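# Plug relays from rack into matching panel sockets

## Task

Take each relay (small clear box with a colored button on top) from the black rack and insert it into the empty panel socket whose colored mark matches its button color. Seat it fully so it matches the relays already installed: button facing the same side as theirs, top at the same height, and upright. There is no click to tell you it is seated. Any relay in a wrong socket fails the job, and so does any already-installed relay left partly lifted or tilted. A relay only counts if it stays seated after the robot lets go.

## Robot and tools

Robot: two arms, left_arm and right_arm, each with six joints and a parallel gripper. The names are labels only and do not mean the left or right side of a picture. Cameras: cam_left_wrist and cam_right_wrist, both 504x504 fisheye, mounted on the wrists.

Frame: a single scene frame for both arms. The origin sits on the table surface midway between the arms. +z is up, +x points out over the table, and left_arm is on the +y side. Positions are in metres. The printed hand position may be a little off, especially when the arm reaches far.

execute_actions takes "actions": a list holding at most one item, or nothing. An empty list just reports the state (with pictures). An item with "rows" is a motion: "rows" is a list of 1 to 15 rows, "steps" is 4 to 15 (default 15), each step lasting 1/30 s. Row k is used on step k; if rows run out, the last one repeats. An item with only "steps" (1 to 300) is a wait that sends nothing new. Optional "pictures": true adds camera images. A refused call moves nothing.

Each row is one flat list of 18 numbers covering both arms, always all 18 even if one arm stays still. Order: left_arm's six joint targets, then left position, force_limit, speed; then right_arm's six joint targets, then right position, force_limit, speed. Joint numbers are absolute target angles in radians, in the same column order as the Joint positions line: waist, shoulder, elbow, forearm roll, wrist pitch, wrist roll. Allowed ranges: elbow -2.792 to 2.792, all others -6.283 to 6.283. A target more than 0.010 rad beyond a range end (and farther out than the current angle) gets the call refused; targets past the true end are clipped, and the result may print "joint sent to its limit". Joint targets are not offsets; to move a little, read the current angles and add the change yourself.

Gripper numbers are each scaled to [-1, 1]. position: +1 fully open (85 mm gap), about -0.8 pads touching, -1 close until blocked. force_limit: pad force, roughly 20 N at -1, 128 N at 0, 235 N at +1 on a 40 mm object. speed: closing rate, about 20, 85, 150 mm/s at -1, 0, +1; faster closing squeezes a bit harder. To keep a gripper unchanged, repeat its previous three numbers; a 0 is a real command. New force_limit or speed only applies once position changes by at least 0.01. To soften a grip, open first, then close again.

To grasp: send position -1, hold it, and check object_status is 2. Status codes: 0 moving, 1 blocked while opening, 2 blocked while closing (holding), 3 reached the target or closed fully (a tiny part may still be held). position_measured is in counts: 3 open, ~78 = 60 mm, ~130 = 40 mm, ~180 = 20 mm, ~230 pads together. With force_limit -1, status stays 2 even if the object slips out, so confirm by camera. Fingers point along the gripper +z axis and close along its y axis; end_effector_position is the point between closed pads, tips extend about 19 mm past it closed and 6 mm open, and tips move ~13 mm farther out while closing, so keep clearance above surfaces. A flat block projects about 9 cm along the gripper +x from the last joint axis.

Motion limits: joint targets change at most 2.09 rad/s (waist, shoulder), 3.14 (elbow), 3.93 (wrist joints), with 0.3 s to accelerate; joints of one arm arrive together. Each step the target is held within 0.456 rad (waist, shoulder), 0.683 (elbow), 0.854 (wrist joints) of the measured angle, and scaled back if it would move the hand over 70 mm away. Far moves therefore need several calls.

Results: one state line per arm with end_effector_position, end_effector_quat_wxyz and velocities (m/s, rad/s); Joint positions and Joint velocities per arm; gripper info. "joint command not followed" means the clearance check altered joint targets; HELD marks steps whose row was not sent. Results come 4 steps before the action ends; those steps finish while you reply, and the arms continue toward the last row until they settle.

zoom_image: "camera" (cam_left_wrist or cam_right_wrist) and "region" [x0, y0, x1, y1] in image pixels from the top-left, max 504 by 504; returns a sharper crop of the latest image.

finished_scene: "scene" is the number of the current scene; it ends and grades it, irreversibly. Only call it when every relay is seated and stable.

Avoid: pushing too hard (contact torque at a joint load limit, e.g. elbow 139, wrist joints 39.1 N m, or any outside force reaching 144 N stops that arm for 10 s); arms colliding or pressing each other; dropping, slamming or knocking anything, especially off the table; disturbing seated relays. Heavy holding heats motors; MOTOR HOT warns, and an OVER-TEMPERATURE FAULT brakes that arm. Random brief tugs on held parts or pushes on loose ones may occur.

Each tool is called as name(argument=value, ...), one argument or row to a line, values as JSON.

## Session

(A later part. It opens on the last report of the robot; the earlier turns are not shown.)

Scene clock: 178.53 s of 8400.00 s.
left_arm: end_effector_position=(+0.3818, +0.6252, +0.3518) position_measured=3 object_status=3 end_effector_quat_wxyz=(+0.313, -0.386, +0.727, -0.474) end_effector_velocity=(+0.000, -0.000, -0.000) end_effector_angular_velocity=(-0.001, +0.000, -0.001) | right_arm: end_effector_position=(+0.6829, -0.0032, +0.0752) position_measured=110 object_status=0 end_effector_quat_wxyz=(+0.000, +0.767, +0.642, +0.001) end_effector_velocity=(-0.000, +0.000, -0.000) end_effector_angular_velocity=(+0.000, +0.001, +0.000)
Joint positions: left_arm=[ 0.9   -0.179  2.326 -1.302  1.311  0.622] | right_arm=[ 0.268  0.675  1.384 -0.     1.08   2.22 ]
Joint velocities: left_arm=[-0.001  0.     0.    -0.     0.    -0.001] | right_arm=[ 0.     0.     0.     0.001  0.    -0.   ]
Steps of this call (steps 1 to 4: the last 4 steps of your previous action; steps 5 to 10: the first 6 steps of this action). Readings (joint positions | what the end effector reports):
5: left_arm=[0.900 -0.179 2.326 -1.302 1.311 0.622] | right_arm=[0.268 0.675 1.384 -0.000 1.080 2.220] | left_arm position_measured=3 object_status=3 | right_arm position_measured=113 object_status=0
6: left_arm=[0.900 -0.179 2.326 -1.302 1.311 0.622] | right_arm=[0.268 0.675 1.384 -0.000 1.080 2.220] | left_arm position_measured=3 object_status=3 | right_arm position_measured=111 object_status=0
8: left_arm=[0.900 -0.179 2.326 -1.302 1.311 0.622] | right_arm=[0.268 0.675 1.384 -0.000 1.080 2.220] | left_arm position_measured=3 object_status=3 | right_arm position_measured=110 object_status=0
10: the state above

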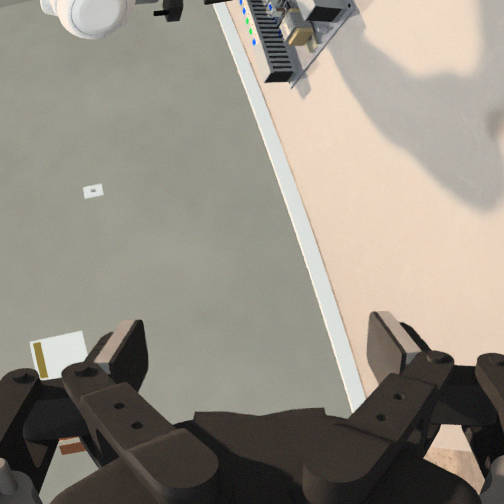

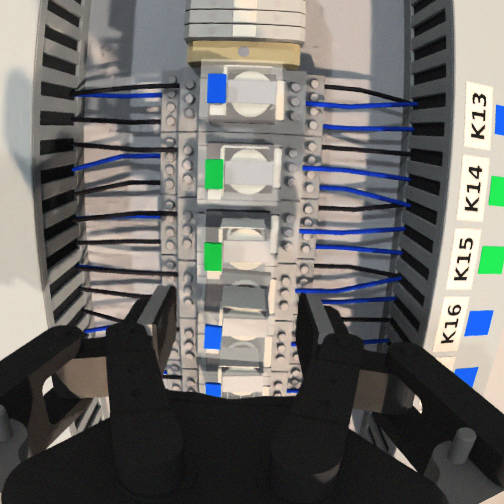

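execute_actions(
  actions=[
    {"rows":[[0.9,-0.179,2.326,-1.302,1.311,0.622,1,0,0,0.268,0.6745,1.3836,0,1.081,2.22,-1,-0.5,0.3]],"steps":15},
  ],
)

execute_actions(
  actions=[
    {"rows":[[0.9,-0.179,2.326,-1.302,1.311,0.622,1,0,0,0.2676,0.6741,1.3842,0,1.0808,2.22,-1,-0.5,0.3],[0.9,-0.179,2.326,-1.302,1.311,0.622,1,0,0,0.2676,0.6741,1.3842,0,1.0808,2.22,-1,-0.5,0.3],[0.9,-0.179,2.326,-1.302,1.311,0.622,1,0,0,0.2672,0.6737,1.3848,0,1.0805,2.22,-1,-0.5,0.3],[0.9,-0.179,2.326,-1.302,1.311,0.622,1,0,0,0.2672,0.6737,1.3848,0,1.0805,2.22,-1,-0.5,0.3],[0.9,-0.179,2.326,-1.302,1.311,0.622,1,0,0,0.2668,0.6733,1.3856,0,1.0802,2.22,-1,-0.5,0.3]],"steps":15},
  ],
  pictures=true,
)

Scene clock: 179.57 s of 8400.00 s.
left_arm: end_effector_position=(+0.3818, +0.6252, +0.3518) position_measured=3 object_status=3 end_effector_quat_wxyz=(+0.313, -0.386, +0.727, -0.474) end_effector_velocity=(-0.000, +0.001, +0.000) end_effector_angular_velocity=(-0.001, +0.001, +0.002) | right_arm: end_effector_position=(+0.6828, -0.0033, +0.0756) position_measured=164 object_status=0 end_effector_quat_wxyz=(+0.000, +0.767, +0.642, +0.001) end_effector_velocity=(+0.000, -0.000, +0.001) end_effector_angular_velocity=(+0.001, -0.001, -0.001)
Joint positions: left_arm=[ 0.9   -0.179  2.326 -1.302  1.311  0.622] | right_arm=[0.268 0.675 1.384 0.    1.081 2.22 ]
Joint velocities: left_arm=[ 0.001 -0.    -0.    -0.    -0.    -0.001] | right_arm=[-0.001 -0.001 -0.    -0.    -0.     0.   ]
Steps of this call (steps 1 to 4: the last 4 steps of your previous action; steps 5 to 15: the robot went on to your last target; steps 16 to 20: nothing new was sent; steps 21 to 31: the first 11 steps of this action). Readings (joint positions | what the end effector reports):
21: left_arm=[0.900 -0.179 2.326 -1.302 1.311 0.622] | right_arm=[0.268 0.675 1.384 0.000 1.080 2.220] | left_arm position_measured=3 object_status=3 | right_arm position_measured=110 object_status=0
22: left_arm=[0.900 -0.179 2.326 -1.302 1.311 0.622] | right_arm=[0.268 0.675 1.384 0.000 1.081 2.220] | left_arm position_measured=3 object_status=3 | right_arm position_measured=110 object_status=0
24: left_arm=[0.900 -0.179 2.326 -1.302 1.311 0.622] | right_arm=[0.268 0.675 1.384 0.000 1.081 2.220] | left_arm position_measured=3 object_status=3 | right_arm position_measured=122 object_status=0
28: left_arm=[0.900 -0.179 2.326 -1.302 1.311 0.622] | right_arm=[0.268 0.675 1.384 0.000 1.081 2.220] | left_arm position_measured=3 object_status=3 | right_arm position_measured=156 object_status=0
31: the state above

Scene clock: 180.07 s of 8400.00 s.
left_arm: end_effector_position=(+0.3818, +0.6252, +0.3518) position_measured=3 object_status=3 end_effector_quat_wxyz=(+0.313, -0.386, +0.727, -0.474) end_effector_velocity=(+0.000, -0.001, -0.001) end_effector_angular_velocity=(+0.000, +0.000, -0.003) | right_arm: end_effector_position=(+0.6826, -0.0045, +0.0759) position_measured=164 object_status=2 end_effector_quat_wxyz=(+0.000, +0.767, +0.641, +0.001) end_effector_velocity=(+0.000, +0.000, +0.000) end_effector_angular_velocity=(+0.001, -0.001, +0.000)
Joint positions: left_arm=[ 0.9   -0.179  2.326 -1.302  1.311  0.622] | right_arm=[0.267 0.673 1.386 0.    1.08  2.22 ]
Joint velocities: left_arm=[-0.002  0.     0.001 -0.    -0.     0.002] | right_arm=[ 0.    -0.    -0.     0.    -0.001  0.   ]
Steps of this call (steps 1 to 4: the last 4 steps of your previous action; steps 5 to 15: the first 11 steps of this action). Readings (joint positions | what the end effector reports):
5: left_arm=[0.900 -0.179 2.326 -1.302 1.311 0.622] | right_arm=[0.268 0.675 1.384 0.000 1.081 2.220] | left_arm position_measured=3 object_status=3 | right_arm position_measured=164 object_status=2
6: left_arm=[0.900 -0.179 2.326 -1.302 1.311 0.622] | right_arm=[0.268 0.674 1.384 0.000 1.081 2.220] | left_arm position_measured=3 object_status=3 | right_arm position_measured=164 object_status=2
8: left_arm=[0.900 -0.179 2.326 -1.302 1.311 0.622] | right_arm=[0.268 0.674 1.384 0.000 1.081 2.220] | left_arm position_measured=3 object_status=3 | right_arm position_measured=164 object_status=2
12: left_arm=[0.900 -0.179 2.326 -1.302 1.311 0.622] | right_arm=[0.267 0.673 1.386 0.000 1.081 2.220] | left_arm position_measured=3 object_status=3 | right_arm position_measured=164 object_status=2
15: the state above

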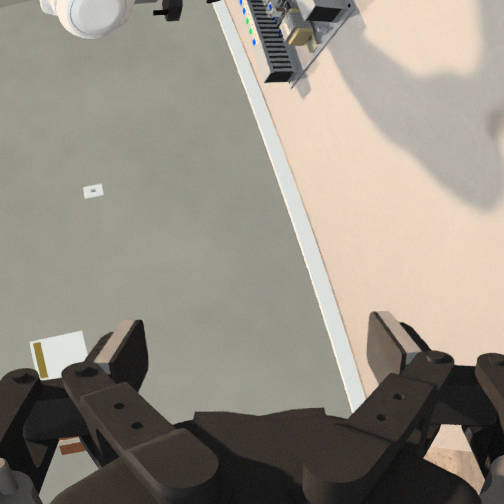

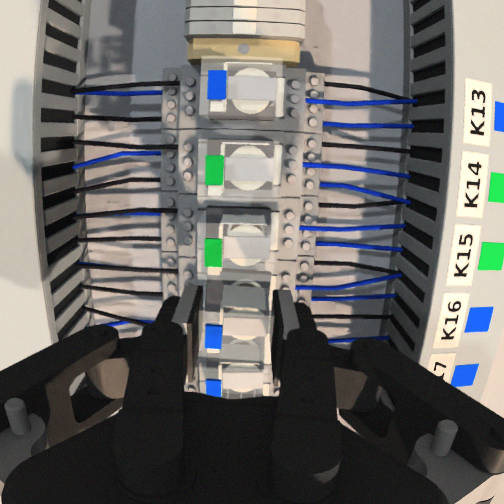

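execute_actions(
  actions=[
    {"rows":[[0.9,-0.179,2.326,-1.302,1.311,0.622,1,0,0,0.2668,0.6733,1.3856,0,1.0802,2.22,0.15,-0.5,0]],"steps":15},
  ],
  pictures=true,
)

zoom_image(
  camera="cam_right_wrist",
  region=[150,180,330,400],
)

Scene clock: 180.57 s of 8400.00 s.
left_arm: end_effector_position=(+0.3818, +0.6252, +0.3518) position_measured=3 object_status=3 end_effector_quat_wxyz=(+0.313, -0.386, +0.727, -0.474) end_effector_velocity=(+0.000, -0.000, +0.000) end_effector_angular_velocity=(+0.000, -0.000, -0.001) | right_arm: end_effector_position=(+0.6826, -0.0045, +0.0759) position_measured=112 object_status=0 end_effector_quat_wxyz=(+0.000, +0.767, +0.641, +0.001) end_effector_velocity=(+0.000, +0.000, -0.000) end_effector_angular_velocity=(-0.000, +0.000, +0.000)
Joint positions: left_arm=[ 0.9   -0.179  2.326 -1.302  1.311  0.622] | right_arm=[0.267 0.673 1.386 0.    1.08  2.22 ]
Joint velocities: left_arm=[-0.  0. -0. -0.  0.  0.] | right_arm=[ 0.  0. -0. -0.  0. -0.]
Steps of this call (steps 1 to 4: the last 4 steps of your previous action; steps 5 to 15: the first 11 steps of this action). Readings (joint positions | what the end effector reports):
5: left_arm=[0.900 -0.179 2.326 -1.302 1.311 0.622] | right_arm=[0.267 0.673 1.386 0.000 1.080 2.220] | left_arm position_measured=3 object_status=3 | right_arm position_measured=164 object_status=0
6: left_arm=[0.900 -0.179 2.326 -1.302 1.311 0.622] | right_arm=[0.267 0.673 1.386 0.000 1.080 2.220] | left_arm position_measured=3 object_status=3 | right_arm position_measured=164 object_status=0
8: left_arm=[0.900 -0.179 2.326 -1.302 1.311 0.622] | right_arm=[0.267 0.673 1.386 0.000 1.080 2.220] | left_arm position_measured=3 object_status=3 | right_arm position_measured=155 object_status=0
12: left_arm=[0.900 -0.179 2.326 -1.302 1.311 0.622] | right_arm=[0.267 0.673 1.386 0.000 1.080 2.220] | left_arm position_measured=3 object_status=3 | right_arm position_measured=126 object_status=0
15: the state above

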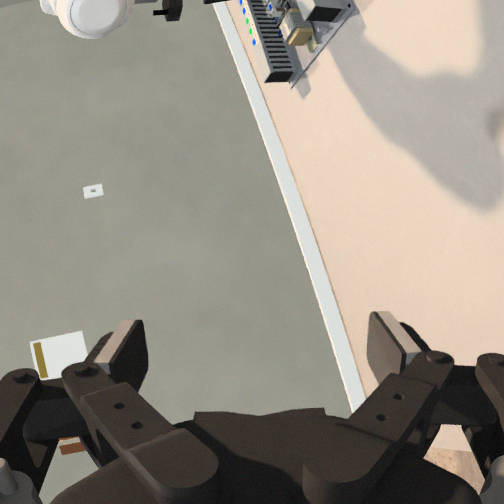

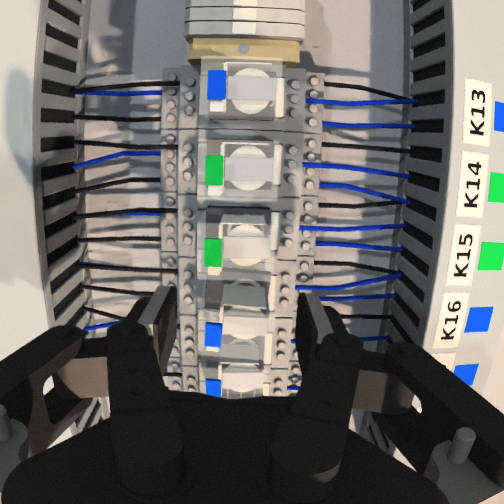

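Region (150, 180, 330, 400) of cam_right_wrist's 504x504 image, scaled by 2.291, with more detail than that image has; it fills the left 412 columns of this view, and the rest is white.

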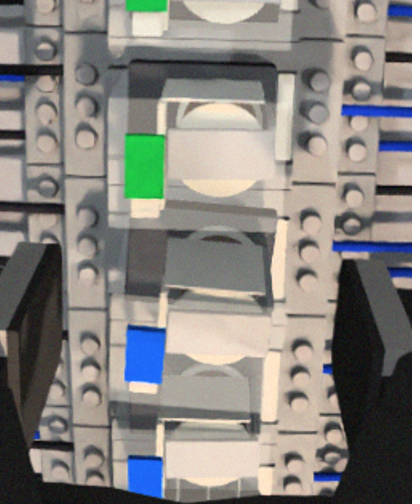

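execute_actions(
  actions=[
    {"rows":[[0.9,-0.179,2.326,-1.302,1.311,0.622,1,0,0,0.2668,0.673,1.3852,0,1.081,2.22,-1,-0.5,0.5]],"steps":15},
  ],
)

execute_actions(
  actions=[
    {"rows":[[0.9,-0.179,2.326,-1.302,1.311,0.622,1,0,0,0.2668,0.6722,1.3845,0,1.0825,2.22,-1,-0.5,0.5],[0.9,-0.179,2.326,-1.302,1.311,0.622,1,0,0,0.2668,0.6712,1.3835,0,1.0845,2.22,-1,-0.5,0.5],[0.9,-0.179,2.326,-1.302,1.311,0.622,1,0,0,0.2668,0.6698,1.3822,0,1.0872,2.22,-1,-0.5,0.5],[0.9,-0.179,2.326,-1.302,1.311,0.622,1,0,0,0.2668,0.668,1.3803,0,1.091,2.22,-1,-0.5,0.5],[0.9,-0.179,2.326,-1.302,1.311,0.622,1,0,0,0.2668,0.6655,1.3778,0,1.096,2.22,-1,-0.5,0.5],[0.9,-0.179,2.326,-1.302,1.311,0.622,1,0,0,0.2668,0.662,1.374,0,1.103,2.22,-1,-0.5,0.5],[0.9,-0.179,2.326,-1.302,1.311,0.622,1,0,0,0.2668,0.6537,1.3622,0,1.1257,2.22,-1,-0.5,0.5],[0.9,-0.179,2.326,-1.302,1.311,0.622,1,0,0,0.2668,0.6537,1.3622,0,1.1257,2.22,-1,-0.5,0.5],[0.9,-0.179,2.326,-1.302,1.311,0.622,1,0,0,0.2668,0.612,1.3074,0,1.2222,2.22,-1,-0.5,0.5]],"steps":15},
  ],
)

execute_actions(
  actions=[
    {"rows":[[0.9,-0.179,2.326,-1.302,1.311,0.622,1,0,0,-0.0108,0.4036,1.6385,0,1.0995,2.26,-1,-0.5,0.5]],"steps":15},
  ],
  pictures=true,
)

Scene clock: 181.27 s of 8400.00 s.
left_arm: end_effector_position=(+0.3818, +0.6252, +0.3518) position_measured=3 object_status=3 end_effector_quat_wxyz=(+0.313, -0.386, +0.727, -0.474) end_effector_velocity=(+0.000, +0.000, -0.000) end_effector_angular_velocity=(+0.001, +0.000, +0.000) | right_arm: end_effector_position=(+0.6827, -0.0045, +0.0764) position_measured=164 object_status=0 end_effector_quat_wxyz=(+0.000, +0.767, +0.641, +0.001) end_effector_velocity=(-0.001, +0.001, +0.002) end_effector_angular_velocity=(+0.000, -0.001, +0.002)
Joint positions: left_arm=[ 0.9   -0.179  2.326 -1.302  1.311  0.622] | right_arm=[0.267 0.673 1.385 0.    1.081 2.22 ]
Joint velocities: left_arm=[-0.001 -0.    -0.    -0.    -0.001  0.001] | right_arm=[ 0.001 -0.002 -0.    -0.     0.001 -0.   ]
Steps of this call (steps 1 to 4: the last 4 steps of your previous action; steps 5 to 10: the robot went on to your last target; steps 11 to 21: the first 11 steps of this action). Readings (joint positions | what the end effector reports):
11: left_arm=[0.900 -0.179 2.326 -1.302 1.311 0.622] | right_arm=[0.267 0.673 1.386 0.000 1.080 2.220] | left_arm position_measured=3 object_status=3 | right_arm position_measured=110 object_status=0
12: left_arm=[0.900 -0.179 2.326 -1.302 1.311 0.622] | right_arm=[0.267 0.673 1.386 0.000 1.080 2.220] | left_arm position_measured=3 object_status=3 | right_arm position_measured=111 object_status=0
14: left_arm=[0.900 -0.179 2.326 -1.302 1.311 0.622] | right_arm=[0.267 0.673 1.385 0.000 1.080 2.220] | left_arm position_measured=3 object_status=3 | right_arm position_measured=123 object_status=0
18: left_arm=[0.900 -0.179 2.326 -1.302 1.311 0.622] | right_arm=[0.267 0.673 1.385 0.000 1.081 2.220] | left_arm position_measured=3 object_status=3 | right_arm position_measured=162 object_status=0
21: the state above

Scene clock: 181.77 s of 8400.00 s.
left_arm: end_effector_position=(+0.3818, +0.6252, +0.3518) position_measured=3 object_status=3 end_effector_quat_wxyz=(+0.313, -0.386, +0.727, -0.474) end_effector_velocity=(-0.000, -0.001, -0.000) end_effector_angular_velocity=(-0.002, +0.000, -0.001) | right_arm: end_effector_position=(+0.6830, -0.0045, +0.1281) position_measured=164 object_status=2 end_effector_quat_wxyz=(-0.000, +0.767, +0.641, -0.002) end_effector_velocity=(+0.011, +0.007, +0.639) end_effector_angular_velocity=(+0.001, -0.001, +0.000)
Joint positions: left_arm=[ 0.9   -0.179  2.326 -1.302  1.311  0.622] | right_arm=[ 0.267  0.639  1.342 -0.     1.164  2.22 ]
Joint velocities: left_arm=[-0.    -0.     0.    -0.     0.001 -0.001] | right_arm=[ 0.001 -0.403 -0.553  0.     0.954  0.   ]
Steps of this call (steps 1 to 4: the last 4 steps of your previous action; steps 5 to 15: the first 11 steps of this action). Readings (joint positions | what the end effector reports):
5: left_arm=[0.900 -0.179 2.326 -1.302 1.311 0.622] | right_arm=[0.267 0.673 1.385 0.000 1.081 2.220] | left_arm position_measured=3 object_status=3 | right_arm position_measured=164 object_status=2
6: left_arm=[0.900 -0.179 2.326 -1.302 1.311 0.622] | right_arm=[0.267 0.673 1.385 0.000 1.082 2.220] | left_arm position_measured=3 object_status=3 | right_arm position_measured=164 object_status=2
8: left_arm=[0.900 -0.179 2.326 -1.302 1.311 0.622] | right_arm=[0.267 0.671 1.383 0.000 1.086 2.220] | left_arm position_measured=3 object_status=3 | right_arm position_measured=164 object_status=2
12: left_arm=[0.900 -0.179 2.326 -1.302 1.311 0.622] | right_arm=[0.267 0.660 1.371 -0.000 1.110 2.220] | left_arm position_measured=3 object_status=3 | right_arm position_measured=164 object_status=2
15: the state above

Scene clock: 182.27 s of 8400.00 s.
left_arm: end_effector_position=(+0.3818, +0.6252, +0.3518) position_measured=3 object_status=3 end_effector_quat_wxyz=(+0.313, -0.386, +0.727, -0.474) end_effector_velocity=(-0.000, +0.000, -0.000) end_effector_angular_velocity=(-0.000, +0.001, +0.002) | right_arm: end_effector_position=(+0.6645, -0.1680, +0.1719) position_measured=164 object_status=2 end_effector_quat_wxyz=(-0.000, +0.827, +0.563, -0.000) end_effector_velocity=(-0.131, -0.529, -0.004) end_effector_angular_velocity=(+0.001, -0.003, -0.671)
Joint positions: left_arm=[ 0.9   -0.179  2.326 -1.302  1.311  0.622] | right_arm=[0.094 0.483 1.513 0.    1.146 2.245]
Joint velocities: left_arm=[ 0.     0.     0.    -0.    -0.001 -0.001] | right_arm=[-0.586 -0.441  0.698  0.    -0.26   0.085]
Steps of this call (steps 1 to 4: the last 4 steps of your previous action; steps 5 to 15: the first 11 steps of this action). Readings (joint positions | what the end effector reports):
5: left_arm=[0.900 -0.179 2.326 -1.302 1.311 0.622] | right_arm=[0.267 0.611 1.308 0.000 1.222 2.220] | left_arm position_measured=3 object_status=3 | right_arm position_measured=164 object_status=2
6: left_arm=[0.900 -0.179 2.326 -1.302 1.311 0.622] | right_arm=[0.263 0.609 1.312 0.000 1.221 2.220] | left_arm position_measured=3 object_status=3 | right_arm position_measured=164 object_status=2
8: left_arm=[0.900 -0.179 2.326 -1.302 1.311 0.622] | right_arm=[0.233 0.587 1.348 0.000 1.208 2.225] | left_arm position_measured=3 object_status=3 | right_arm position_measured=164 object_status=2
12: left_arm=[0.900 -0.179 2.326 -1.302 1.311 0.622] | right_arm=[0.153 0.527 1.443 0.000 1.173 2.236] | left_arm position_measured=3 object_status=3 | right_arm position_measured=164 object_status=2
15: the state above

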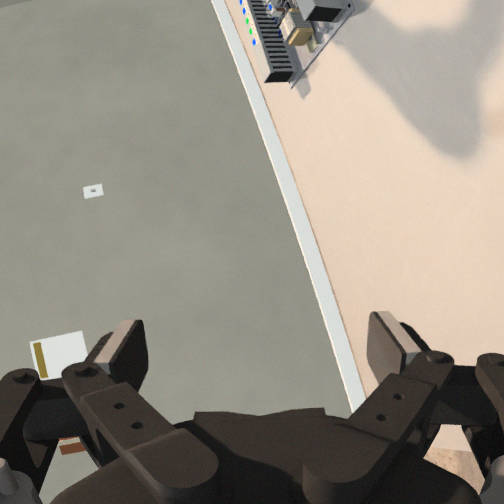

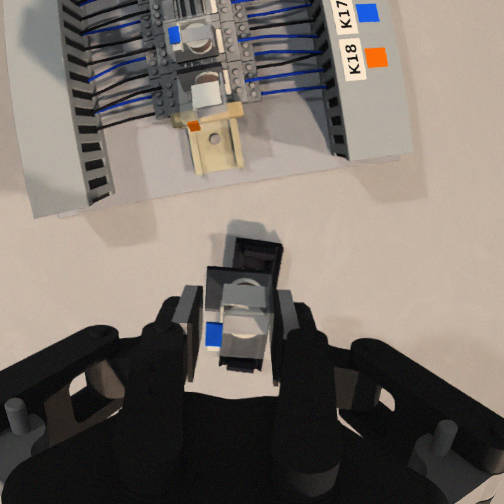

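execute_actions(
  actions=[
    {"rows":[[0.9,-0.179,2.326,-1.302,1.311,0.622,1,0,0,-0.0108,0.4036,1.6385,0,1.0995,2.26,-1,-0.5,0.5],[0.9,-0.179,2.326,-1.302,1.311,0.622,1,0,0,-0.0108,0.4036,1.6385,0,1.0995,2.26,-1,-0.5,0.5],[0.9,-0.179,2.326,-1.302,1.311,0.622,1,0,0,-0.0108,0.4036,1.6385,0,1.0995,2.26,-1,-0.5,0.5],[0.9,-0.179,2.326,-1.302,1.311,0.622,1,0,0,-0.0108,0.4036,1.6385,0,1.0995,2.26,-1,-0.5,0.5],[0.9,-0.179,2.326,-1.302,1.311,0.622,1,0,0,-0.0108,0.4745,1.705,0,0.9621,2.26,-1,-0.5,0.5]],"steps":15},
  ],
  pictures=true,
)

Scene clock: 182.87 s of 8400.00 s.
left_arm: end_effector_position=(+0.3818, +0.6252, +0.3518) position_measured=3 object_status=3 end_effector_quat_wxyz=(+0.313, -0.386, +0.727, -0.474) end_effector_velocity=(-0.000, +0.000, +0.000) end_effector_angular_velocity=(-0.001, +0.001, +0.001) | right_arm: end_effector_position=(+0.6341, -0.2587, +0.0865) position_measured=164 object_status=2 end_effector_quat_wxyz=(-0.000, +0.859, +0.512, -0.001) end_effector_velocity=(-0.002, -0.000, -0.123) end_effector_angular_velocity=(+0.001, -0.002, -0.000)
Joint positions: left_arm=[ 0.9   -0.179  2.326 -1.302  1.311  0.622] | right_arm=[-0.011  0.473  1.704 -0.     0.966  2.26 ]
Joint velocities: left_arm=[ 0.001 -0.     0.    -0.     0.    -0.002] | right_arm=[ 0.     0.11   0.089  0.    -0.202  0.   ]
Steps of this call (steps 1 to 4: the last 4 steps of your previous action; steps 5 to 7: the robot went on to your last target; steps 8 to 18: the first 11 steps of this action). Readings (joint positions | what the end effector reports):
8: left_arm=[0.900 -0.179 2.326 -1.302 1.311 0.622] | right_arm=[-0.011 0.404 1.638 -0.000 1.100 2.260] | left_arm position_measured=3 object_status=3 | right_arm position_measured=164 object_status=2
9: left_arm=[0.900 -0.179 2.326 -1.302 1.311 0.622] | right_arm=[-0.011 0.404 1.638 -0.000 1.100 2.260] | left_arm position_measured=3 object_status=3 | right_arm position_measured=164 object_status=2
11: left_arm=[0.900 -0.179 2.326 -1.302 1.311 0.622] | right_arm=[-0.011 0.404 1.638 -0.000 1.100 2.260] | left_arm position_measured=3 object_status=3 | right_arm position_measured=164 object_status=2
15: left_arm=[0.900 -0.179 2.326 -1.302 1.311 0.622] | right_arm=[-0.011 0.434 1.668 0.000 1.037 2.260] | left_arm position_measured=3 object_status=3 | right_arm position_measured=164 object_status=2
18: the state above

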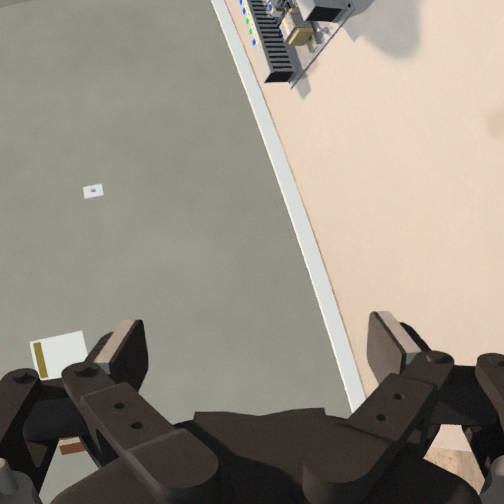

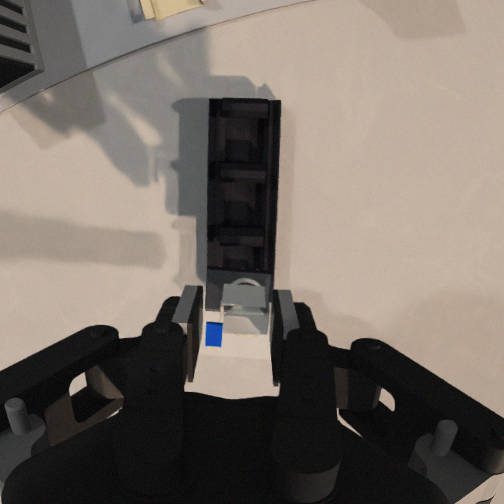

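Descend slowly in 35 mm to z.050 and release.

execute_actions(
  actions=[
    {"rows":[[0.9,-0.179,2.326,-1.302,1.311,0.622,1,0,0,-0.0108,0.4792,1.7083,0,0.9541,2.26,-1,-0.5,0.5],[0.9,-0.179,2.326,-1.302,1.311,0.622,1,0,0,-0.0108,0.4825,1.7105,0,0.9486,2.26,-1,-0.5,0.5],[0.9,-0.179,2.326,-1.302,1.311,0.622,1,0,0,-0.0108,0.4858,1.7128,0,0.943,2.26,-1,-0.5,0.5],[0.9,-0.179,2.326,-1.302,1.311,0.622,1,0,0,-0.0108,0.489,1.715,0,0.9376,2.26,-1,-0.5,0.5],[0.9,-0.179,2.326,-1.302,1.311,0.622,1,0,0,-0.0108,0.492,1.7172,0,0.9324,2.26,-1,-0.5,0.5],[0.9,-0.179,2.326,-1.302,1.311,0.622,1,0,0,-0.0108,0.495,1.7193,0,0.9273,2.26,-1,-0.5,0.5],[0.9,-0.179,2.326,-1.302,1.311,0.622,1,0,0,-0.0108,0.4975,1.7211,0,0.923,2.26,-1,-0.5,0.5],[0.9,-0.179,2.326,-1.302,1.311,0.622,1,0,0,-0.0108,0.5,1.7228,0,0.9188,2.26,-1,-0.5,0.5],[0.9,-0.179,2.326,-1.302,1.311,0.622,1,0,0,-0.0108,0.502,1.7241,0,0.9155,2.26,-1,-0.5,0.5],[0.9,-0.179,2.326,-1.302,1.311,0.622,1,0,0,-0.0108,0.504,1.7255,0,0.9121,2.26,-1,-0.5,0.5],[0.9,-0.179,2.326,-1.302,1.311,0.622,1,0,0,-0.0108,0.5056,1.7265,0,0.9095,2.26,-1,-0.5,0.5]],"steps":15},
  ],
)

execute_actions(
  actions=[
    {"rows":[[0.9,-0.179,2.326,-1.302,1.311,0.622,1,0,0,-0.0108,0.5056,1.7265,0,0.9095,2.26,0.15,-0.5,0.5],[0.9,-0.179,2.326,-1.302,1.311,0.622,1,0,0,-0.0108,0.5056,1.7265,0,0.9095,2.26,0.15,-0.5,0.5],[0.9,-0.179,2.326,-1.302,1.311,0.622,1,0,0,-0.0108,0.5056,1.7265,0,0.9095,2.26,0.15,-0.5,0.5],[0.9,-0.179,2.326,-1.302,1.311,0.622,1,0,0,-0.0108,0.5056,1.7265,0,0.9095,2.26,0.15,-0.5,0.5],[0.9,-0.179,2.326,-1.302,1.311,0.622,1,0,0,-0.0108,0.5056,1.7265,0,0.9095,2.26,0.15,-0.5,0.5],[0.9,-0.179,2.326,-1.302,1.311,0.622,1,0,0,-0.0108,0.5056,1.7265,0,0.9095,2.26,0.15,-0.5,0.5],[0.9,-0.179,2.326,-1.302,1.311,0.622,1,0,0,-0.0108,0.5098,1.7294,0,0.9024,2.26,0.15,-0.5,0.5]],"steps":15},
  ],
  pictures=true,
)

Scene clock: 183.70 s of 8400.00 s.
left_arm: end_effector_position=(+0.3818, +0.6252, +0.3518) position_measured=3 object_status=3 end_effector_quat_wxyz=(+0.313, -0.386, +0.727, -0.474) end_effector_velocity=(+0.000, -0.001, +0.000) end_effector_angular_velocity=(-0.001, -0.000, -0.001) | right_arm: end_effector_position=(+0.6341, -0.2587, +0.0556) position_measured=164 object_status=2 end_effector_quat_wxyz=(+0.000, +0.859, +0.512, +0.000) end_effector_velocity=(-0.001, -0.000, -0.061) end_effector_angular_velocity=(-0.000, -0.000, +0.000)
Joint positions: left_arm=[ 0.9   -0.179  2.326 -1.302  1.311  0.622] | right_arm=[-0.011  0.503  1.725 -0.     0.914  2.26 ]
Joint velocities: left_arm=[-0.001 -0.     0.    -0.     0.001  0.   ] | right_arm=[ 0.     0.059  0.039 -0.    -0.098  0.   ]
Steps of this call (steps 1 to 4: the last 4 steps of your previous action; steps 5 to 14: the robot went on to your last target; steps 15 to 25: the first 11 steps of this action). Readings (joint positions | what the end effector reports):
15: left_arm=[0.900 -0.179 2.326 -1.302 1.311 0.622] | right_arm=[-0.011 0.475 1.705 -0.000 0.962 2.260] | left_arm position_measured=3 object_status=3 | right_arm position_measured=164 object_status=2
16: left_arm=[0.900 -0.179 2.326 -1.302 1.311 0.622] | right_arm=[-0.011 0.476 1.706 -0.000 0.958 2.260] | left_arm position_measured=3 object_status=3 | right_arm position_measured=164 object_status=2
18: left_arm=[0.900 -0.179 2.326 -1.302 1.311 0.622] | right_arm=[-0.011 0.483 1.711 -0.000 0.947 2.260] | left_arm position_measured=3 object_status=3 | right_arm position_measured=164 object_status=2
22: left_arm=[0.900 -0.179 2.326 -1.302 1.311 0.622] | right_arm=[-0.011 0.495 1.720 -0.000 0.926 2.260] | left_arm position_measured=3 object_status=3 | right_arm position_measured=164 object_status=2
25: the state above

Scene clock: 184.20 s of 8400.00 s.
left_arm: end_effector_position=(+0.3818, +0.6252, +0.3518) position_measured=3 object_status=3 end_effector_quat_wxyz=(+0.313, -0.386, +0.727, -0.474) end_effector_velocity=(+0.000, -0.000, +0.000) end_effector_angular_velocity=(+0.001, -0.000, -0.001) | right_arm: end_effector_position=(+0.6338, -0.2587, +0.0480) position_measured=111 object_status=0 end_effector_quat_wxyz=(-0.000, +0.859, +0.512, -0.000) end_effector_velocity=(+0.001, +0.000, -0.001) end_effector_angular_velocity=(+0.001, -0.001, -0.000)
Joint positions: left_arm=[ 0.9   -0.179  2.326 -1.302  1.311  0.622] | right_arm=[-0.011  0.51   1.729  0.     0.902  2.26 ]
Joint velocities: left_arm=[-0.001 -0.    -0.    -0.    -0.     0.   ] | right_arm=[ 0.     0.001 -0.     0.    -0.003 -0.   ]
Steps of this call (steps 1 to 4: the last 4 steps of your previous action; steps 5 to 15: the first 11 steps of this action). Readings (joint positions | what the end effector reports):
5: left_arm=[0.900 -0.179 2.326 -1.302 1.311 0.622] | right_arm=[-0.011 0.506 1.726 -0.000 0.910 2.260] | left_arm position_measured=3 object_status=3 | right_arm position_measured=164 object_status=0
6: left_arm=[0.900 -0.179 2.326 -1.302 1.311 0.622] | right_arm=[-0.011 0.506 1.726 -0.000 0.910 2.260] | left_arm position_measured=3 object_status=3 | right_arm position_measured=164 object_status=0
8: left_arm=[0.900 -0.179 2.326 -1.302 1.311 0.622] | right_arm=[-0.011 0.506 1.726 -0.000 0.910 2.260] | left_arm position_measured=3 object_status=3 | right_arm position_measured=151 object_status=0
12: left_arm=[0.900 -0.179 2.326 -1.302 1.311 0.622] | right_arm=[-0.011 0.507 1.728 0.000 0.906 2.260] | left_arm position_measured=3 object_status=3 | right_arm position_measured=117 object_status=0
15: the state above

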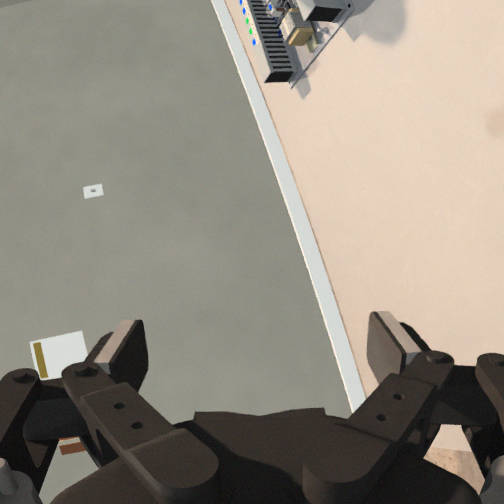

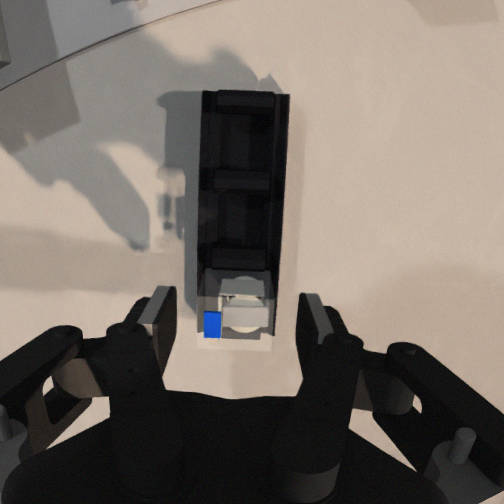

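execute_actions(
  actions=[
    {"rows":[[0.9,-0.179,2.326,-1.302,1.311,0.622,1,0,0,-0.0108,0.5098,1.7294,0,0.9024,2.26,-1,-0.3,0.5]],"steps":15},
  ],
)

execute_actions(
  actions=[
    {"rows":[[0.9,-0.179,2.326,-1.302,1.311,0.622,1,0,0,-0.0108,0.5085,1.7285,0,0.9046,2.26,-1,-0.3,0.5],[0.9,-0.179,2.326,-1.302,1.311,0.622,1,0,0,-0.0108,0.5065,1.7272,0,0.9079,2.26,-1,-0.3,0.5],[0.9,-0.179,2.326,-1.302,1.311,0.622,1,0,0,-0.0108,0.504,1.7255,0,0.9121,2.26,-1,-0.3,0.5],[0.9,-0.179,2.326,-1.302,1.311,0.622,1,0,0,-0.0108,0.501,1.7235,0,0.9171,2.26,-1,-0.3,0.5],[0.9,-0.179,2.326,-1.302,1.311,0.622,1,0,0,-0.0108,0.4983,1.7217,0,0.9216,2.26,-1,-0.3,0.5],[0.9,-0.179,2.326,-1.302,1.311,0.622,1,0,0,-0.0108,0.492,1.7172,0,0.9324,2.26,-1,-0.3,0.5],[0.9,-0.179,2.326,-1.302,1.311,0.622,1,0,0,-0.0108,0.4745,1.705,0,0.9621,2.26,-1,-0.3,0.5],[0.9,-0.179,2.326,-1.302,1.311,0.622,1,0,0,-0.0108,0.4745,1.705,0,0.9621,2.26,-1,-0.3,0.5],[0.9,-0.179,2.326,-1.302,1.311,0.622,1,0,0,-0.0108,0.4036,1.6385,0,1.0995,2.26,-1,-0.3,0.5]],"steps":15},
  ],
)

execute_actions(
  actions=[
    {"rows":[[0.9,-0.179,2.326,-1.302,1.311,0.622,1,0,0,-0.0108,0.4036,1.6385,0,1.0995,2.26,-1,-0.3,0.5],[0.9,-0.179,2.326,-1.302,1.311,0.622,1,0,0,0.2663,0.6108,1.3094,0,1.2214,2.21,-1,-0.3,0.5]],"steps":15},
  ],
)

execute_actions(
  actions=[
    {"rows":[[0.9,-0.179,2.326,-1.302,1.311,0.622,1,0,0,0.2663,0.6108,1.3094,0,1.2214,2.21,-1,-0.3,0.5],[0.9,-0.179,2.326,-1.302,1.311,0.622,1,0,0,0.2663,0.6108,1.3094,0,1.2214,2.21,-1,-0.3,0.5],[0.9,-0.179,2.326,-1.302,1.311,0.622,1,0,0,0.2663,0.6108,1.3094,0,1.2214,2.21,-1,-0.3,0.5],[0.9,-0.179,2.326,-1.302,1.311,0.622,1,0,0,0.2663,0.6108,1.3094,0,1.2214,2.21,-1,-0.3,0.5],[0.9,-0.179,2.326,-1.302,1.311,0.622,1,0,0,0.2663,0.6525,1.3642,0,1.1249,2.21,-1,-0.3,0.5]],"steps":15},
  ],
)

execute_actions(
  actions=[
    {"rows":[[0.9,-0.179,2.326,-1.302,1.311,0.622,1,0,0,0.2663,0.6656,1.377,0,1.099,2.21,-1,-0.3,0.5]],"steps":15},
  ],
  pictures=true,
)

zoom_image(
  camera="cam_right_wrist",
  region=[150,180,330,400],
)

Scene clock: 185.13 s of 8400.00 s.
left_arm: end_effector_position=(+0.3818, +0.6252, +0.3518) position_measured=3 object_status=3 end_effector_quat_wxyz=(+0.313, -0.386, +0.727, -0.474) end_effector_velocity=(-0.000, +0.000, +0.000) end_effector_angular_velocity=(-0.000, +0.000, +0.001) | right_arm: end_effector_position=(+0.6339, -0.2587, +0.0481) position_measured=165 object_status=0 end_effector_quat_wxyz=(+0.000, +0.859, +0.512, +0.000) end_effector_velocity=(+0.000, +0.000, +0.000) end_effector_angular_velocity=(-0.000, -0.001, +0.000)
Joint positions: left_arm=[ 0.9   -0.179  2.326 -1.302  1.311  0.622] | right_arm=[-0.011  0.51   1.729 -0.     0.902  2.26 ]
Joint velocities: left_arm=[ 0.001 -0.    -0.    -0.     0.    -0.001] | right_arm=[ 0. -0. -0. -0.  0. -0.]
Steps of this call (steps 1 to 4: the last 4 steps of your previous action; steps 5 to 15: the robot went on to your last target; steps 16 to 17: nothing new was sent; steps 18 to 28: the first 11 steps of this action). Readings (joint positions | what the end effector reports):
18: left_arm=[0.900 -0.179 2.326 -1.302 1.311 0.622] | right_arm=[-0.011 0.510 1.729 0.000 0.902 2.260] | left_arm position_measured=3 object_status=3 | right_arm position_measured=110 object_status=0
19: left_arm=[0.900 -0.179 2.326 -1.302 1.311 0.622] | right_arm=[-0.011 0.510 1.729 0.000 0.902 2.260] | left_arm position_measured=3 object_status=3 | right_arm position_measured=111 object_status=0
21: left_arm=[0.900 -0.179 2.326 -1.302 1.311 0.622] | right_arm=[-0.011 0.510 1.729 0.000 0.902 2.260] | left_arm position_measured=3 object_status=3 | right_arm position_measured=123 object_status=0
25: left_arm=[0.900 -0.179 2.326 -1.302 1.311 0.622] | right_arm=[-0.011 0.510 1.729 -0.000 0.902 2.260] | left_arm position_measured=3 object_status=3 | right_arm position_measured=162 object_status=0
28: the state above

Scene clock: 185.63 s of 8400.00 s.
left_arm: end_effector_position=(+0.3818, +0.6252, +0.3518) position_measured=3 object_status=3 end_effector_quat_wxyz=(+0.313, -0.386, +0.727, -0.474) end_effector_velocity=(+0.000, -0.000, -0.000) end_effector_angular_velocity=(-0.001, +0.001, -0.001) | right_arm: end_effector_position=(+0.6346, -0.2587, +0.1092) position_measured=165 object_status=2 end_effector_quat_wxyz=(-0.000, +0.859, +0.512, -0.001) end_effector_velocity=(+0.029, +0.006, +0.644) end_effector_angular_velocity=(+0.005, -0.027, +0.000)
Joint positions: left_arm=[ 0.9   -0.179  2.326 -1.302  1.311  0.622] | right_arm=[-0.011  0.454  1.687 -0.     1.003  2.26 ]
Joint velocities: left_arm=[-0.001  0.    -0.    -0.    -0.    -0.001] | right_arm=[ 0.    -0.535 -0.524 -0.     1.032 -0.   ]
Steps of this call (steps 1 to 4: the last 4 steps of your previous action; steps 5 to 15: the first 11 steps of this action). Readings (joint positions | what the end effector reports):
5: left_arm=[0.900 -0.179 2.326 -1.302 1.311 0.622] | right_arm=[-0.011 0.510 1.729 -0.000 0.902 2.260] | left_arm position_measured=3 object_status=3 | right_arm position_measured=165 object_status=2
6: left_arm=[0.900 -0.179 2.326 -1.302 1.311 0.622] | right_arm=[-0.011 0.510 1.729 -0.000 0.903 2.260] | left_arm position_measured=3 object_status=3 | right_arm position_measured=165 object_status=2
8: left_arm=[0.900 -0.179 2.326 -1.302 1.311 0.622] | right_arm=[-0.011 0.506 1.727 -0.000 0.909 2.260] | left_arm position_measured=3 object_status=3 | right_arm position_measured=165 object_status=2
12: left_arm=[0.900 -0.179 2.326 -1.302 1.311 0.622] | right_arm=[-0.011 0.489 1.715 -0.000 0.939 2.260] | left_arm position_measured=3 object_status=3 | right_arm position_measured=165 object_status=2
15: the state above

Scene clock: 186.13 s of 8400.00 s.
left_arm: end_effector_position=(+0.3818, +0.6252, +0.3518) position_measured=3 object_status=3 end_effector_quat_wxyz=(+0.313, -0.386, +0.727, -0.474) end_effector_velocity=(-0.000, +0.001, -0.000) end_effector_angular_velocity=(-0.001, +0.000, +0.002) | right_arm: end_effector_position=(+0.6740, -0.1215, +0.1726) position_measured=165 object_status=2 end_effector_quat_wxyz=(+0.000, +0.809, +0.588, +0.000) end_effector_velocity=(+0.090, +0.539, -0.005) end_effector_angular_velocity=(-0.001, +0.002, +0.685)
Joint positions: left_arm=[ 0.9   -0.179  2.326 -1.302  1.311  0.622] | right_arm=[0.145 0.52  1.454 0.    1.168 2.232]
Joint velocities: left_arm=[ 0.001  0.    -0.     0.    -0.    -0.001] | right_arm=[ 0.579  0.436 -0.687  0.     0.254 -0.106]
Steps of this call (steps 1 to 4: the last 4 steps of your previous action; steps 5 to 15: the first 11 steps of this action). Readings (joint positions | what the end effector reports):
5: left_arm=[0.900 -0.179 2.326 -1.302 1.311 0.622] | right_arm=[-0.011 0.403 1.639 0.000 1.099 2.260] | left_arm position_measured=3 object_status=3 | right_arm position_measured=165 object_status=2
6: left_arm=[0.900 -0.179 2.326 -1.302 1.311 0.622] | right_arm=[-0.011 0.403 1.639 0.000 1.099 2.260] | left_arm position_measured=3 object_status=3 | right_arm position_measured=165 object_status=2
8: left_arm=[0.900 -0.179 2.326 -1.302 1.311 0.622] | right_arm=[0.004 0.414 1.621 0.000 1.106 2.258] | left_arm position_measured=3 object_status=3 | right_arm position_measured=165 object_status=2
12: left_arm=[0.900 -0.179 2.326 -1.302 1.311 0.622] | right_arm=[0.086 0.475 1.524 0.000 1.142 2.243] | left_arm position_measured=3 object_status=3 | right_arm position_measured=165 object_status=2
15: the state above

Scene clock: 186.63 s of 8400.00 s.
left_arm: end_effector_position=(+0.3818, +0.6252, +0.3518) position_measured=3 object_status=3 end_effector_quat_wxyz=(+0.313, -0.386, +0.727, -0.474) end_effector_velocity=(-0.000, +0.000, +0.000) end_effector_angular_velocity=(-0.002, +0.000, +0.000) | right_arm: end_effector_position=(+0.6825, -0.0053, +0.1041) position_measured=165 object_status=2 end_effector_quat_wxyz=(-0.000, +0.764, +0.645, -0.001) end_effector_velocity=(+0.014, +0.012, +0.019) end_effector_angular_velocity=(+0.028, -0.042, +0.000)
Joint positions: left_arm=[ 0.9   -0.179  2.326 -1.302  1.311  0.622] | right_arm=[ 0.266  0.653  1.364 -0.     1.126  2.21 ]
Joint velocities: left_arm=[ 0.     0.    -0.    -0.     0.001 -0.002] | right_arm=[ 0.003 -0.009 -0.021  0.007 -0.02  -0.   ]
Steps of this call (steps 1 to 4: the last 4 steps of your previous action; steps 5 to 15: the first 11 steps of this action). Readings (joint positions | what the end effector reports):
5: left_arm=[0.900 -0.179 2.326 -1.302 1.311 0.622] | right_arm=[0.241 0.591 1.340 0.000 1.210 2.215] | left_arm position_measured=3 object_status=3 | right_arm position_measured=165 object_status=2
6: left_arm=[0.900 -0.179 2.326 -1.302 1.311 0.622] | right_arm=[0.255 0.602 1.323 0.000 1.216 2.212] | left_arm position_measured=3 object_status=3 | right_arm position_measured=165 object_status=2
8: left_arm=[0.900 -0.179 2.326 -1.302 1.311 0.622] | right_arm=[0.266 0.611 1.310 0.000 1.221 2.210] | left_arm position_measured=3 object_status=3 | right_arm position_measured=165 object_status=2
12: left_arm=[0.900 -0.179 2.326 -1.302 1.311 0.622] | right_arm=[0.266 0.635 1.343 0.000 1.163 2.210] | left_arm position_measured=3 object_status=3 | right_arm position_measured=165 object_status=2
15: the state above

Scene clock: 187.13 s of 8400.00 s.
left_arm: end_effector_position=(+0.3818, +0.6252, +0.3518) position_measured=3 object_status=3 end_effector_quat_wxyz=(+0.313, -0.386, +0.727, -0.474) end_effector_velocity=(+0.000, +0.000, -0.000) end_effector_angular_velocity=(+0.000, +0.001, +0.000) | right_arm: end_effector_position=(+0.6826, -0.0050, +0.0869) position_measured=165 object_status=2 end_effector_quat_wxyz=(-0.000, +0.764, +0.645, +0.000) end_effector_velocity=(+0.000, -0.001, -0.000) end_effector_angular_velocity=(-0.000, +0.000, -0.001)
Joint positions: left_arm=[ 0.9   -0.179  2.326 -1.302  1.311  0.622] | right_arm=[0.266 0.666 1.377 0.    1.099 2.21 ]
Joint velocities: left_arm=[-0.001  0.    -0.    -0.    -0.001 -0.001] | right_arm=[-0.001  0.     0.    -0.     0.    -0.   ]
Steps of this call (steps 1 to 4: the last 4 steps of your previous action; steps 5 to 15: the first 11 steps of this action). Readings (joint positions | what the end effector reports):
5: left_arm=[0.900 -0.179 2.326 -1.302 1.311 0.622] | right_arm=[0.266 0.653 1.364 -0.000 1.125 2.210] | left_arm position_measured=3 object_status=3 | right_arm position_measured=165 object_status=2
6: left_arm=[0.900 -0.179 2.326 -1.302 1.311 0.622] | right_arm=[0.266 0.655 1.367 0.000 1.118 2.210] | left_arm position_measured=3 object_status=3 | right_arm position_measured=165 object_status=2
8: left_arm=[0.900 -0.179 2.326 -1.302 1.311 0.622] | right_arm=[0.266 0.665 1.377 0.000 1.101 2.210] | left_arm position_measured=3 object_status=3 | right_arm position_measured=165 object_status=2
12: left_arm=[0.900 -0.179 2.326 -1.302 1.311 0.622] | right_arm=[0.266 0.666 1.377 0.000 1.099 2.210] | left_arm position_measured=3 object_status=3 | right_arm position_measured=165 object_status=2
15: the state above

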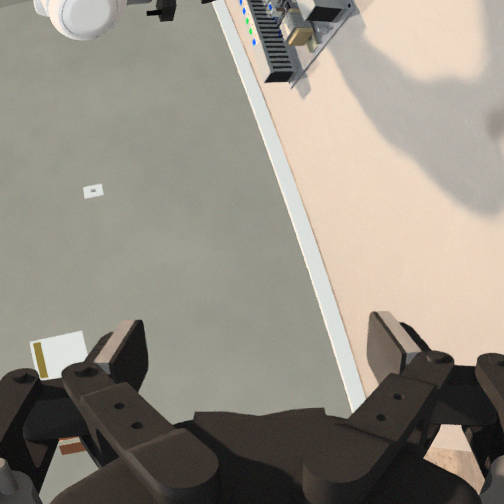

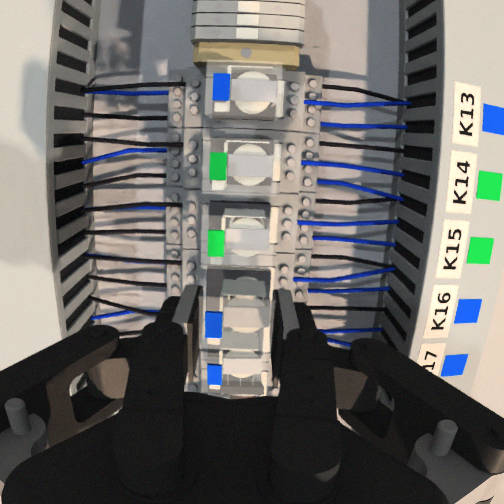

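Region (150, 180, 330, 400) of cam_right_wrist's 504x504 image, scaled by 2.291, with more detail than that image has; it fills the left 412 columns of this view, and the rest is white.

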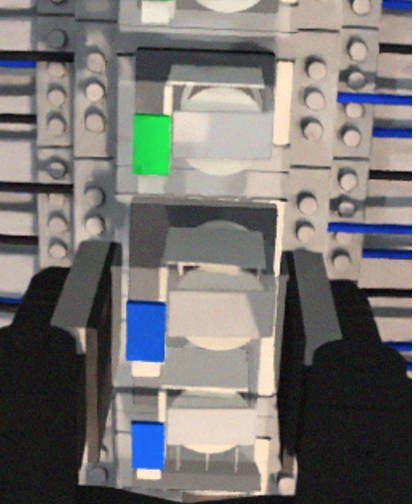

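execute_actions(
  actions=[
    {"rows":[[0.9,-0.179,2.326,-1.302,1.311,0.622,1,0,0,0.2663,0.6678,1.3791,0,1.0947,2.21,-1,-0.3,0.5],[0.9,-0.179,2.326,-1.302,1.311,0.622,1,0,0,0.2663,0.6697,1.381,0,1.091,2.21,-1,-0.3,0.5],[0.9,-0.179,2.326,-1.302,1.311,0.622,1,0,0,0.2663,0.6712,1.3825,0,1.0881,2.21,-1,-0.3,0.5],[0.9,-0.179,2.326,-1.302,1.311,0.622,1,0,0,0.2663,0.6725,1.3837,0,1.0854,2.21,-1,-0.3,0.5],[0.9,-0.179,2.326,-1.302,1.311,0.622,1,0,0,0.2663,0.6732,1.3844,0,1.084,2.21,-1,-0.3,0.5],[0.9,-0.179,2.326,-1.302,1.311,0.622,1,0,0,0.2663,0.674,1.3851,0,1.0826,2.21,-1,-0.3,0.5]],"steps":15},
  ],
)

execute_actions(
  actions=[
    {"rows":[[0.9,-0.179,2.326,-1.302,1.311,0.622,1,0,0,0.2663,0.674,1.3851,0,1.0826,2.21,0.15,-0.5,0]],"steps":15},
  ],
  pictures=true,
)

zoom_image(
  camera="cam_right_wrist",
  region=[150,180,330,400],
)

Scene clock: 187.77 s of 8400.00 s.
left_arm: end_effector_position=(+0.3818, +0.6252, +0.3518) position_measured=3 object_status=3 end_effector_quat_wxyz=(+0.313, -0.386, +0.727, -0.474) end_effector_velocity=(-0.000, +0.001, +0.000) end_effector_angular_velocity=(+0.000, +0.000, +0.002) | right_arm: end_effector_position=(+0.6825, -0.0051, +0.0757) position_measured=165 object_status=2 end_effector_quat_wxyz=(+0.000, +0.764, +0.645, +0.000) end_effector_velocity=(-0.001, +0.000, -0.001) end_effector_angular_velocity=(+0.000, +0.001, +0.000)
Joint positions: left_arm=[ 0.9   -0.179  2.326 -1.302  1.311  0.622] | right_arm=[ 0.266  0.674  1.385 -0.     1.083  2.21 ]
Joint velocities: left_arm=[ 0.002  0.    -0.    -0.    -0.    -0.   ] | right_arm=[ 0.     0.     0.001  0.    -0.001  0.   ]
Steps of this call (steps 1 to 4: the last 4 steps of your previous action; steps 5 to 8: the robot went on to your last target; steps 9 to 19: the first 11 steps of this action). Readings (joint positions | what the end effector reports):
9: left_arm=[0.900 -0.179 2.326 -1.302 1.311 0.622] | right_arm=[0.266 0.666 1.377 0.000 1.099 2.210] | left_arm position_measured=3 object_status=3 | right_arm position_measured=165 object_status=2
10: left_arm=[0.900 -0.179 2.326 -1.302 1.311 0.622] | right_arm=[0.266 0.666 1.378 0.000 1.097 2.210] | left_arm position_measured=3 object_status=3 | right_arm position_measured=165 object_status=2
12: left_arm=[0.900 -0.179 2.326 -1.302 1.311 0.622] | right_arm=[0.266 0.670 1.382 -0.000 1.090 2.210] | left_arm position_measured=3 object_status=3 | right_arm position_measured=165 object_status=2
16: left_arm=[0.900 -0.179 2.326 -1.302 1.311 0.622] | right_arm=[0.266 0.674 1.385 -0.000 1.083 2.210] | left_arm position_measured=3 object_status=3 | right_arm position_measured=165 object_status=2
19: the state above

Scene clock: 188.27 s of 8400.00 s.
left_arm: end_effector_position=(+0.3818, +0.6252, +0.3518) position_measured=3 object_status=3 end_effector_quat_wxyz=(+0.313, -0.386, +0.727, -0.474) end_effector_velocity=(+0.000, -0.000, +0.000) end_effector_angular_velocity=(-0.001, +0.001, -0.001) | right_arm: end_effector_position=(+0.6824, -0.0052, +0.0754) position_measured=112 object_status=0 end_effector_quat_wxyz=(-0.000, +0.764, +0.645, -0.000) end_effector_velocity=(+0.000, +0.000, +0.001) end_effector_angular_velocity=(+0.000, -0.001, +0.000)
Joint positions: left_arm=[ 0.9   -0.179  2.326 -1.302  1.311  0.622] | right_arm=[ 0.266  0.674  1.385 -0.     1.083  2.21 ]
Joint velocities: left_arm=[-0.001 -0.    -0.     0.     0.    -0.002] | right_arm=[ 0.    -0.001 -0.     0.    -0.    -0.   ]
Steps of this call (steps 1 to 4: the last 4 steps of your previous action; steps 5 to 15: the first 11 steps of this action). Readings (joint positions | what the end effector reports):
5: left_arm=[0.900 -0.179 2.326 -1.302 1.311 0.622] | right_arm=[0.266 0.674 1.385 -0.000 1.083 2.210] | left_arm position_measured=3 object_status=3 | right_arm position_measured=165 object_status=0
6: left_arm=[0.900 -0.179 2.326 -1.302 1.311 0.622] | right_arm=[0.266 0.674 1.385 -0.000 1.083 2.210] | left_arm position_measured=3 object_status=3 | right_arm position_measured=165 object_status=0
8: left_arm=[0.900 -0.179 2.326 -1.302 1.311 0.622] | right_arm=[0.266 0.674 1.385 -0.000 1.083 2.210] | left_arm position_measured=3 object_status=3 | right_arm position_measured=155 object_status=0
12: left_arm=[0.900 -0.179 2.326 -1.302 1.311 0.622] | right_arm=[0.266 0.674 1.385 -0.000 1.083 2.210] | left_arm position_measured=3 object_status=3 | right_arm position_measured=127 object_status=0
15: the state above

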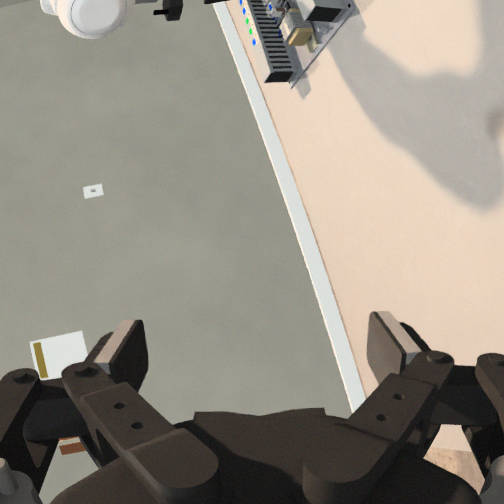

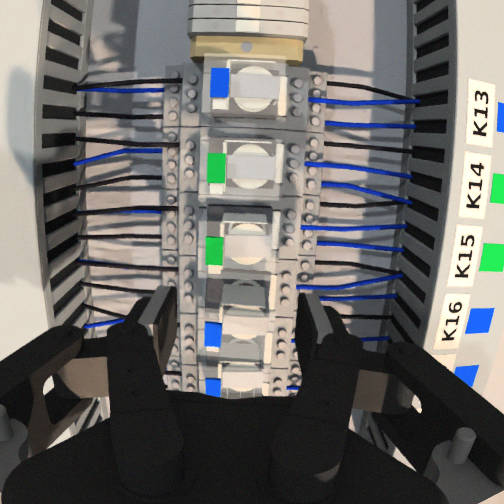

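Region (150, 180, 330, 400) of cam_right_wrist's 504x504 image, scaled by 2.291, with more detail than that image has; it fills the left 412 columns of this view, and the rest is white.

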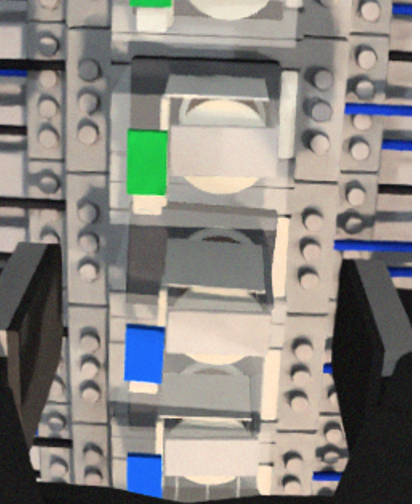

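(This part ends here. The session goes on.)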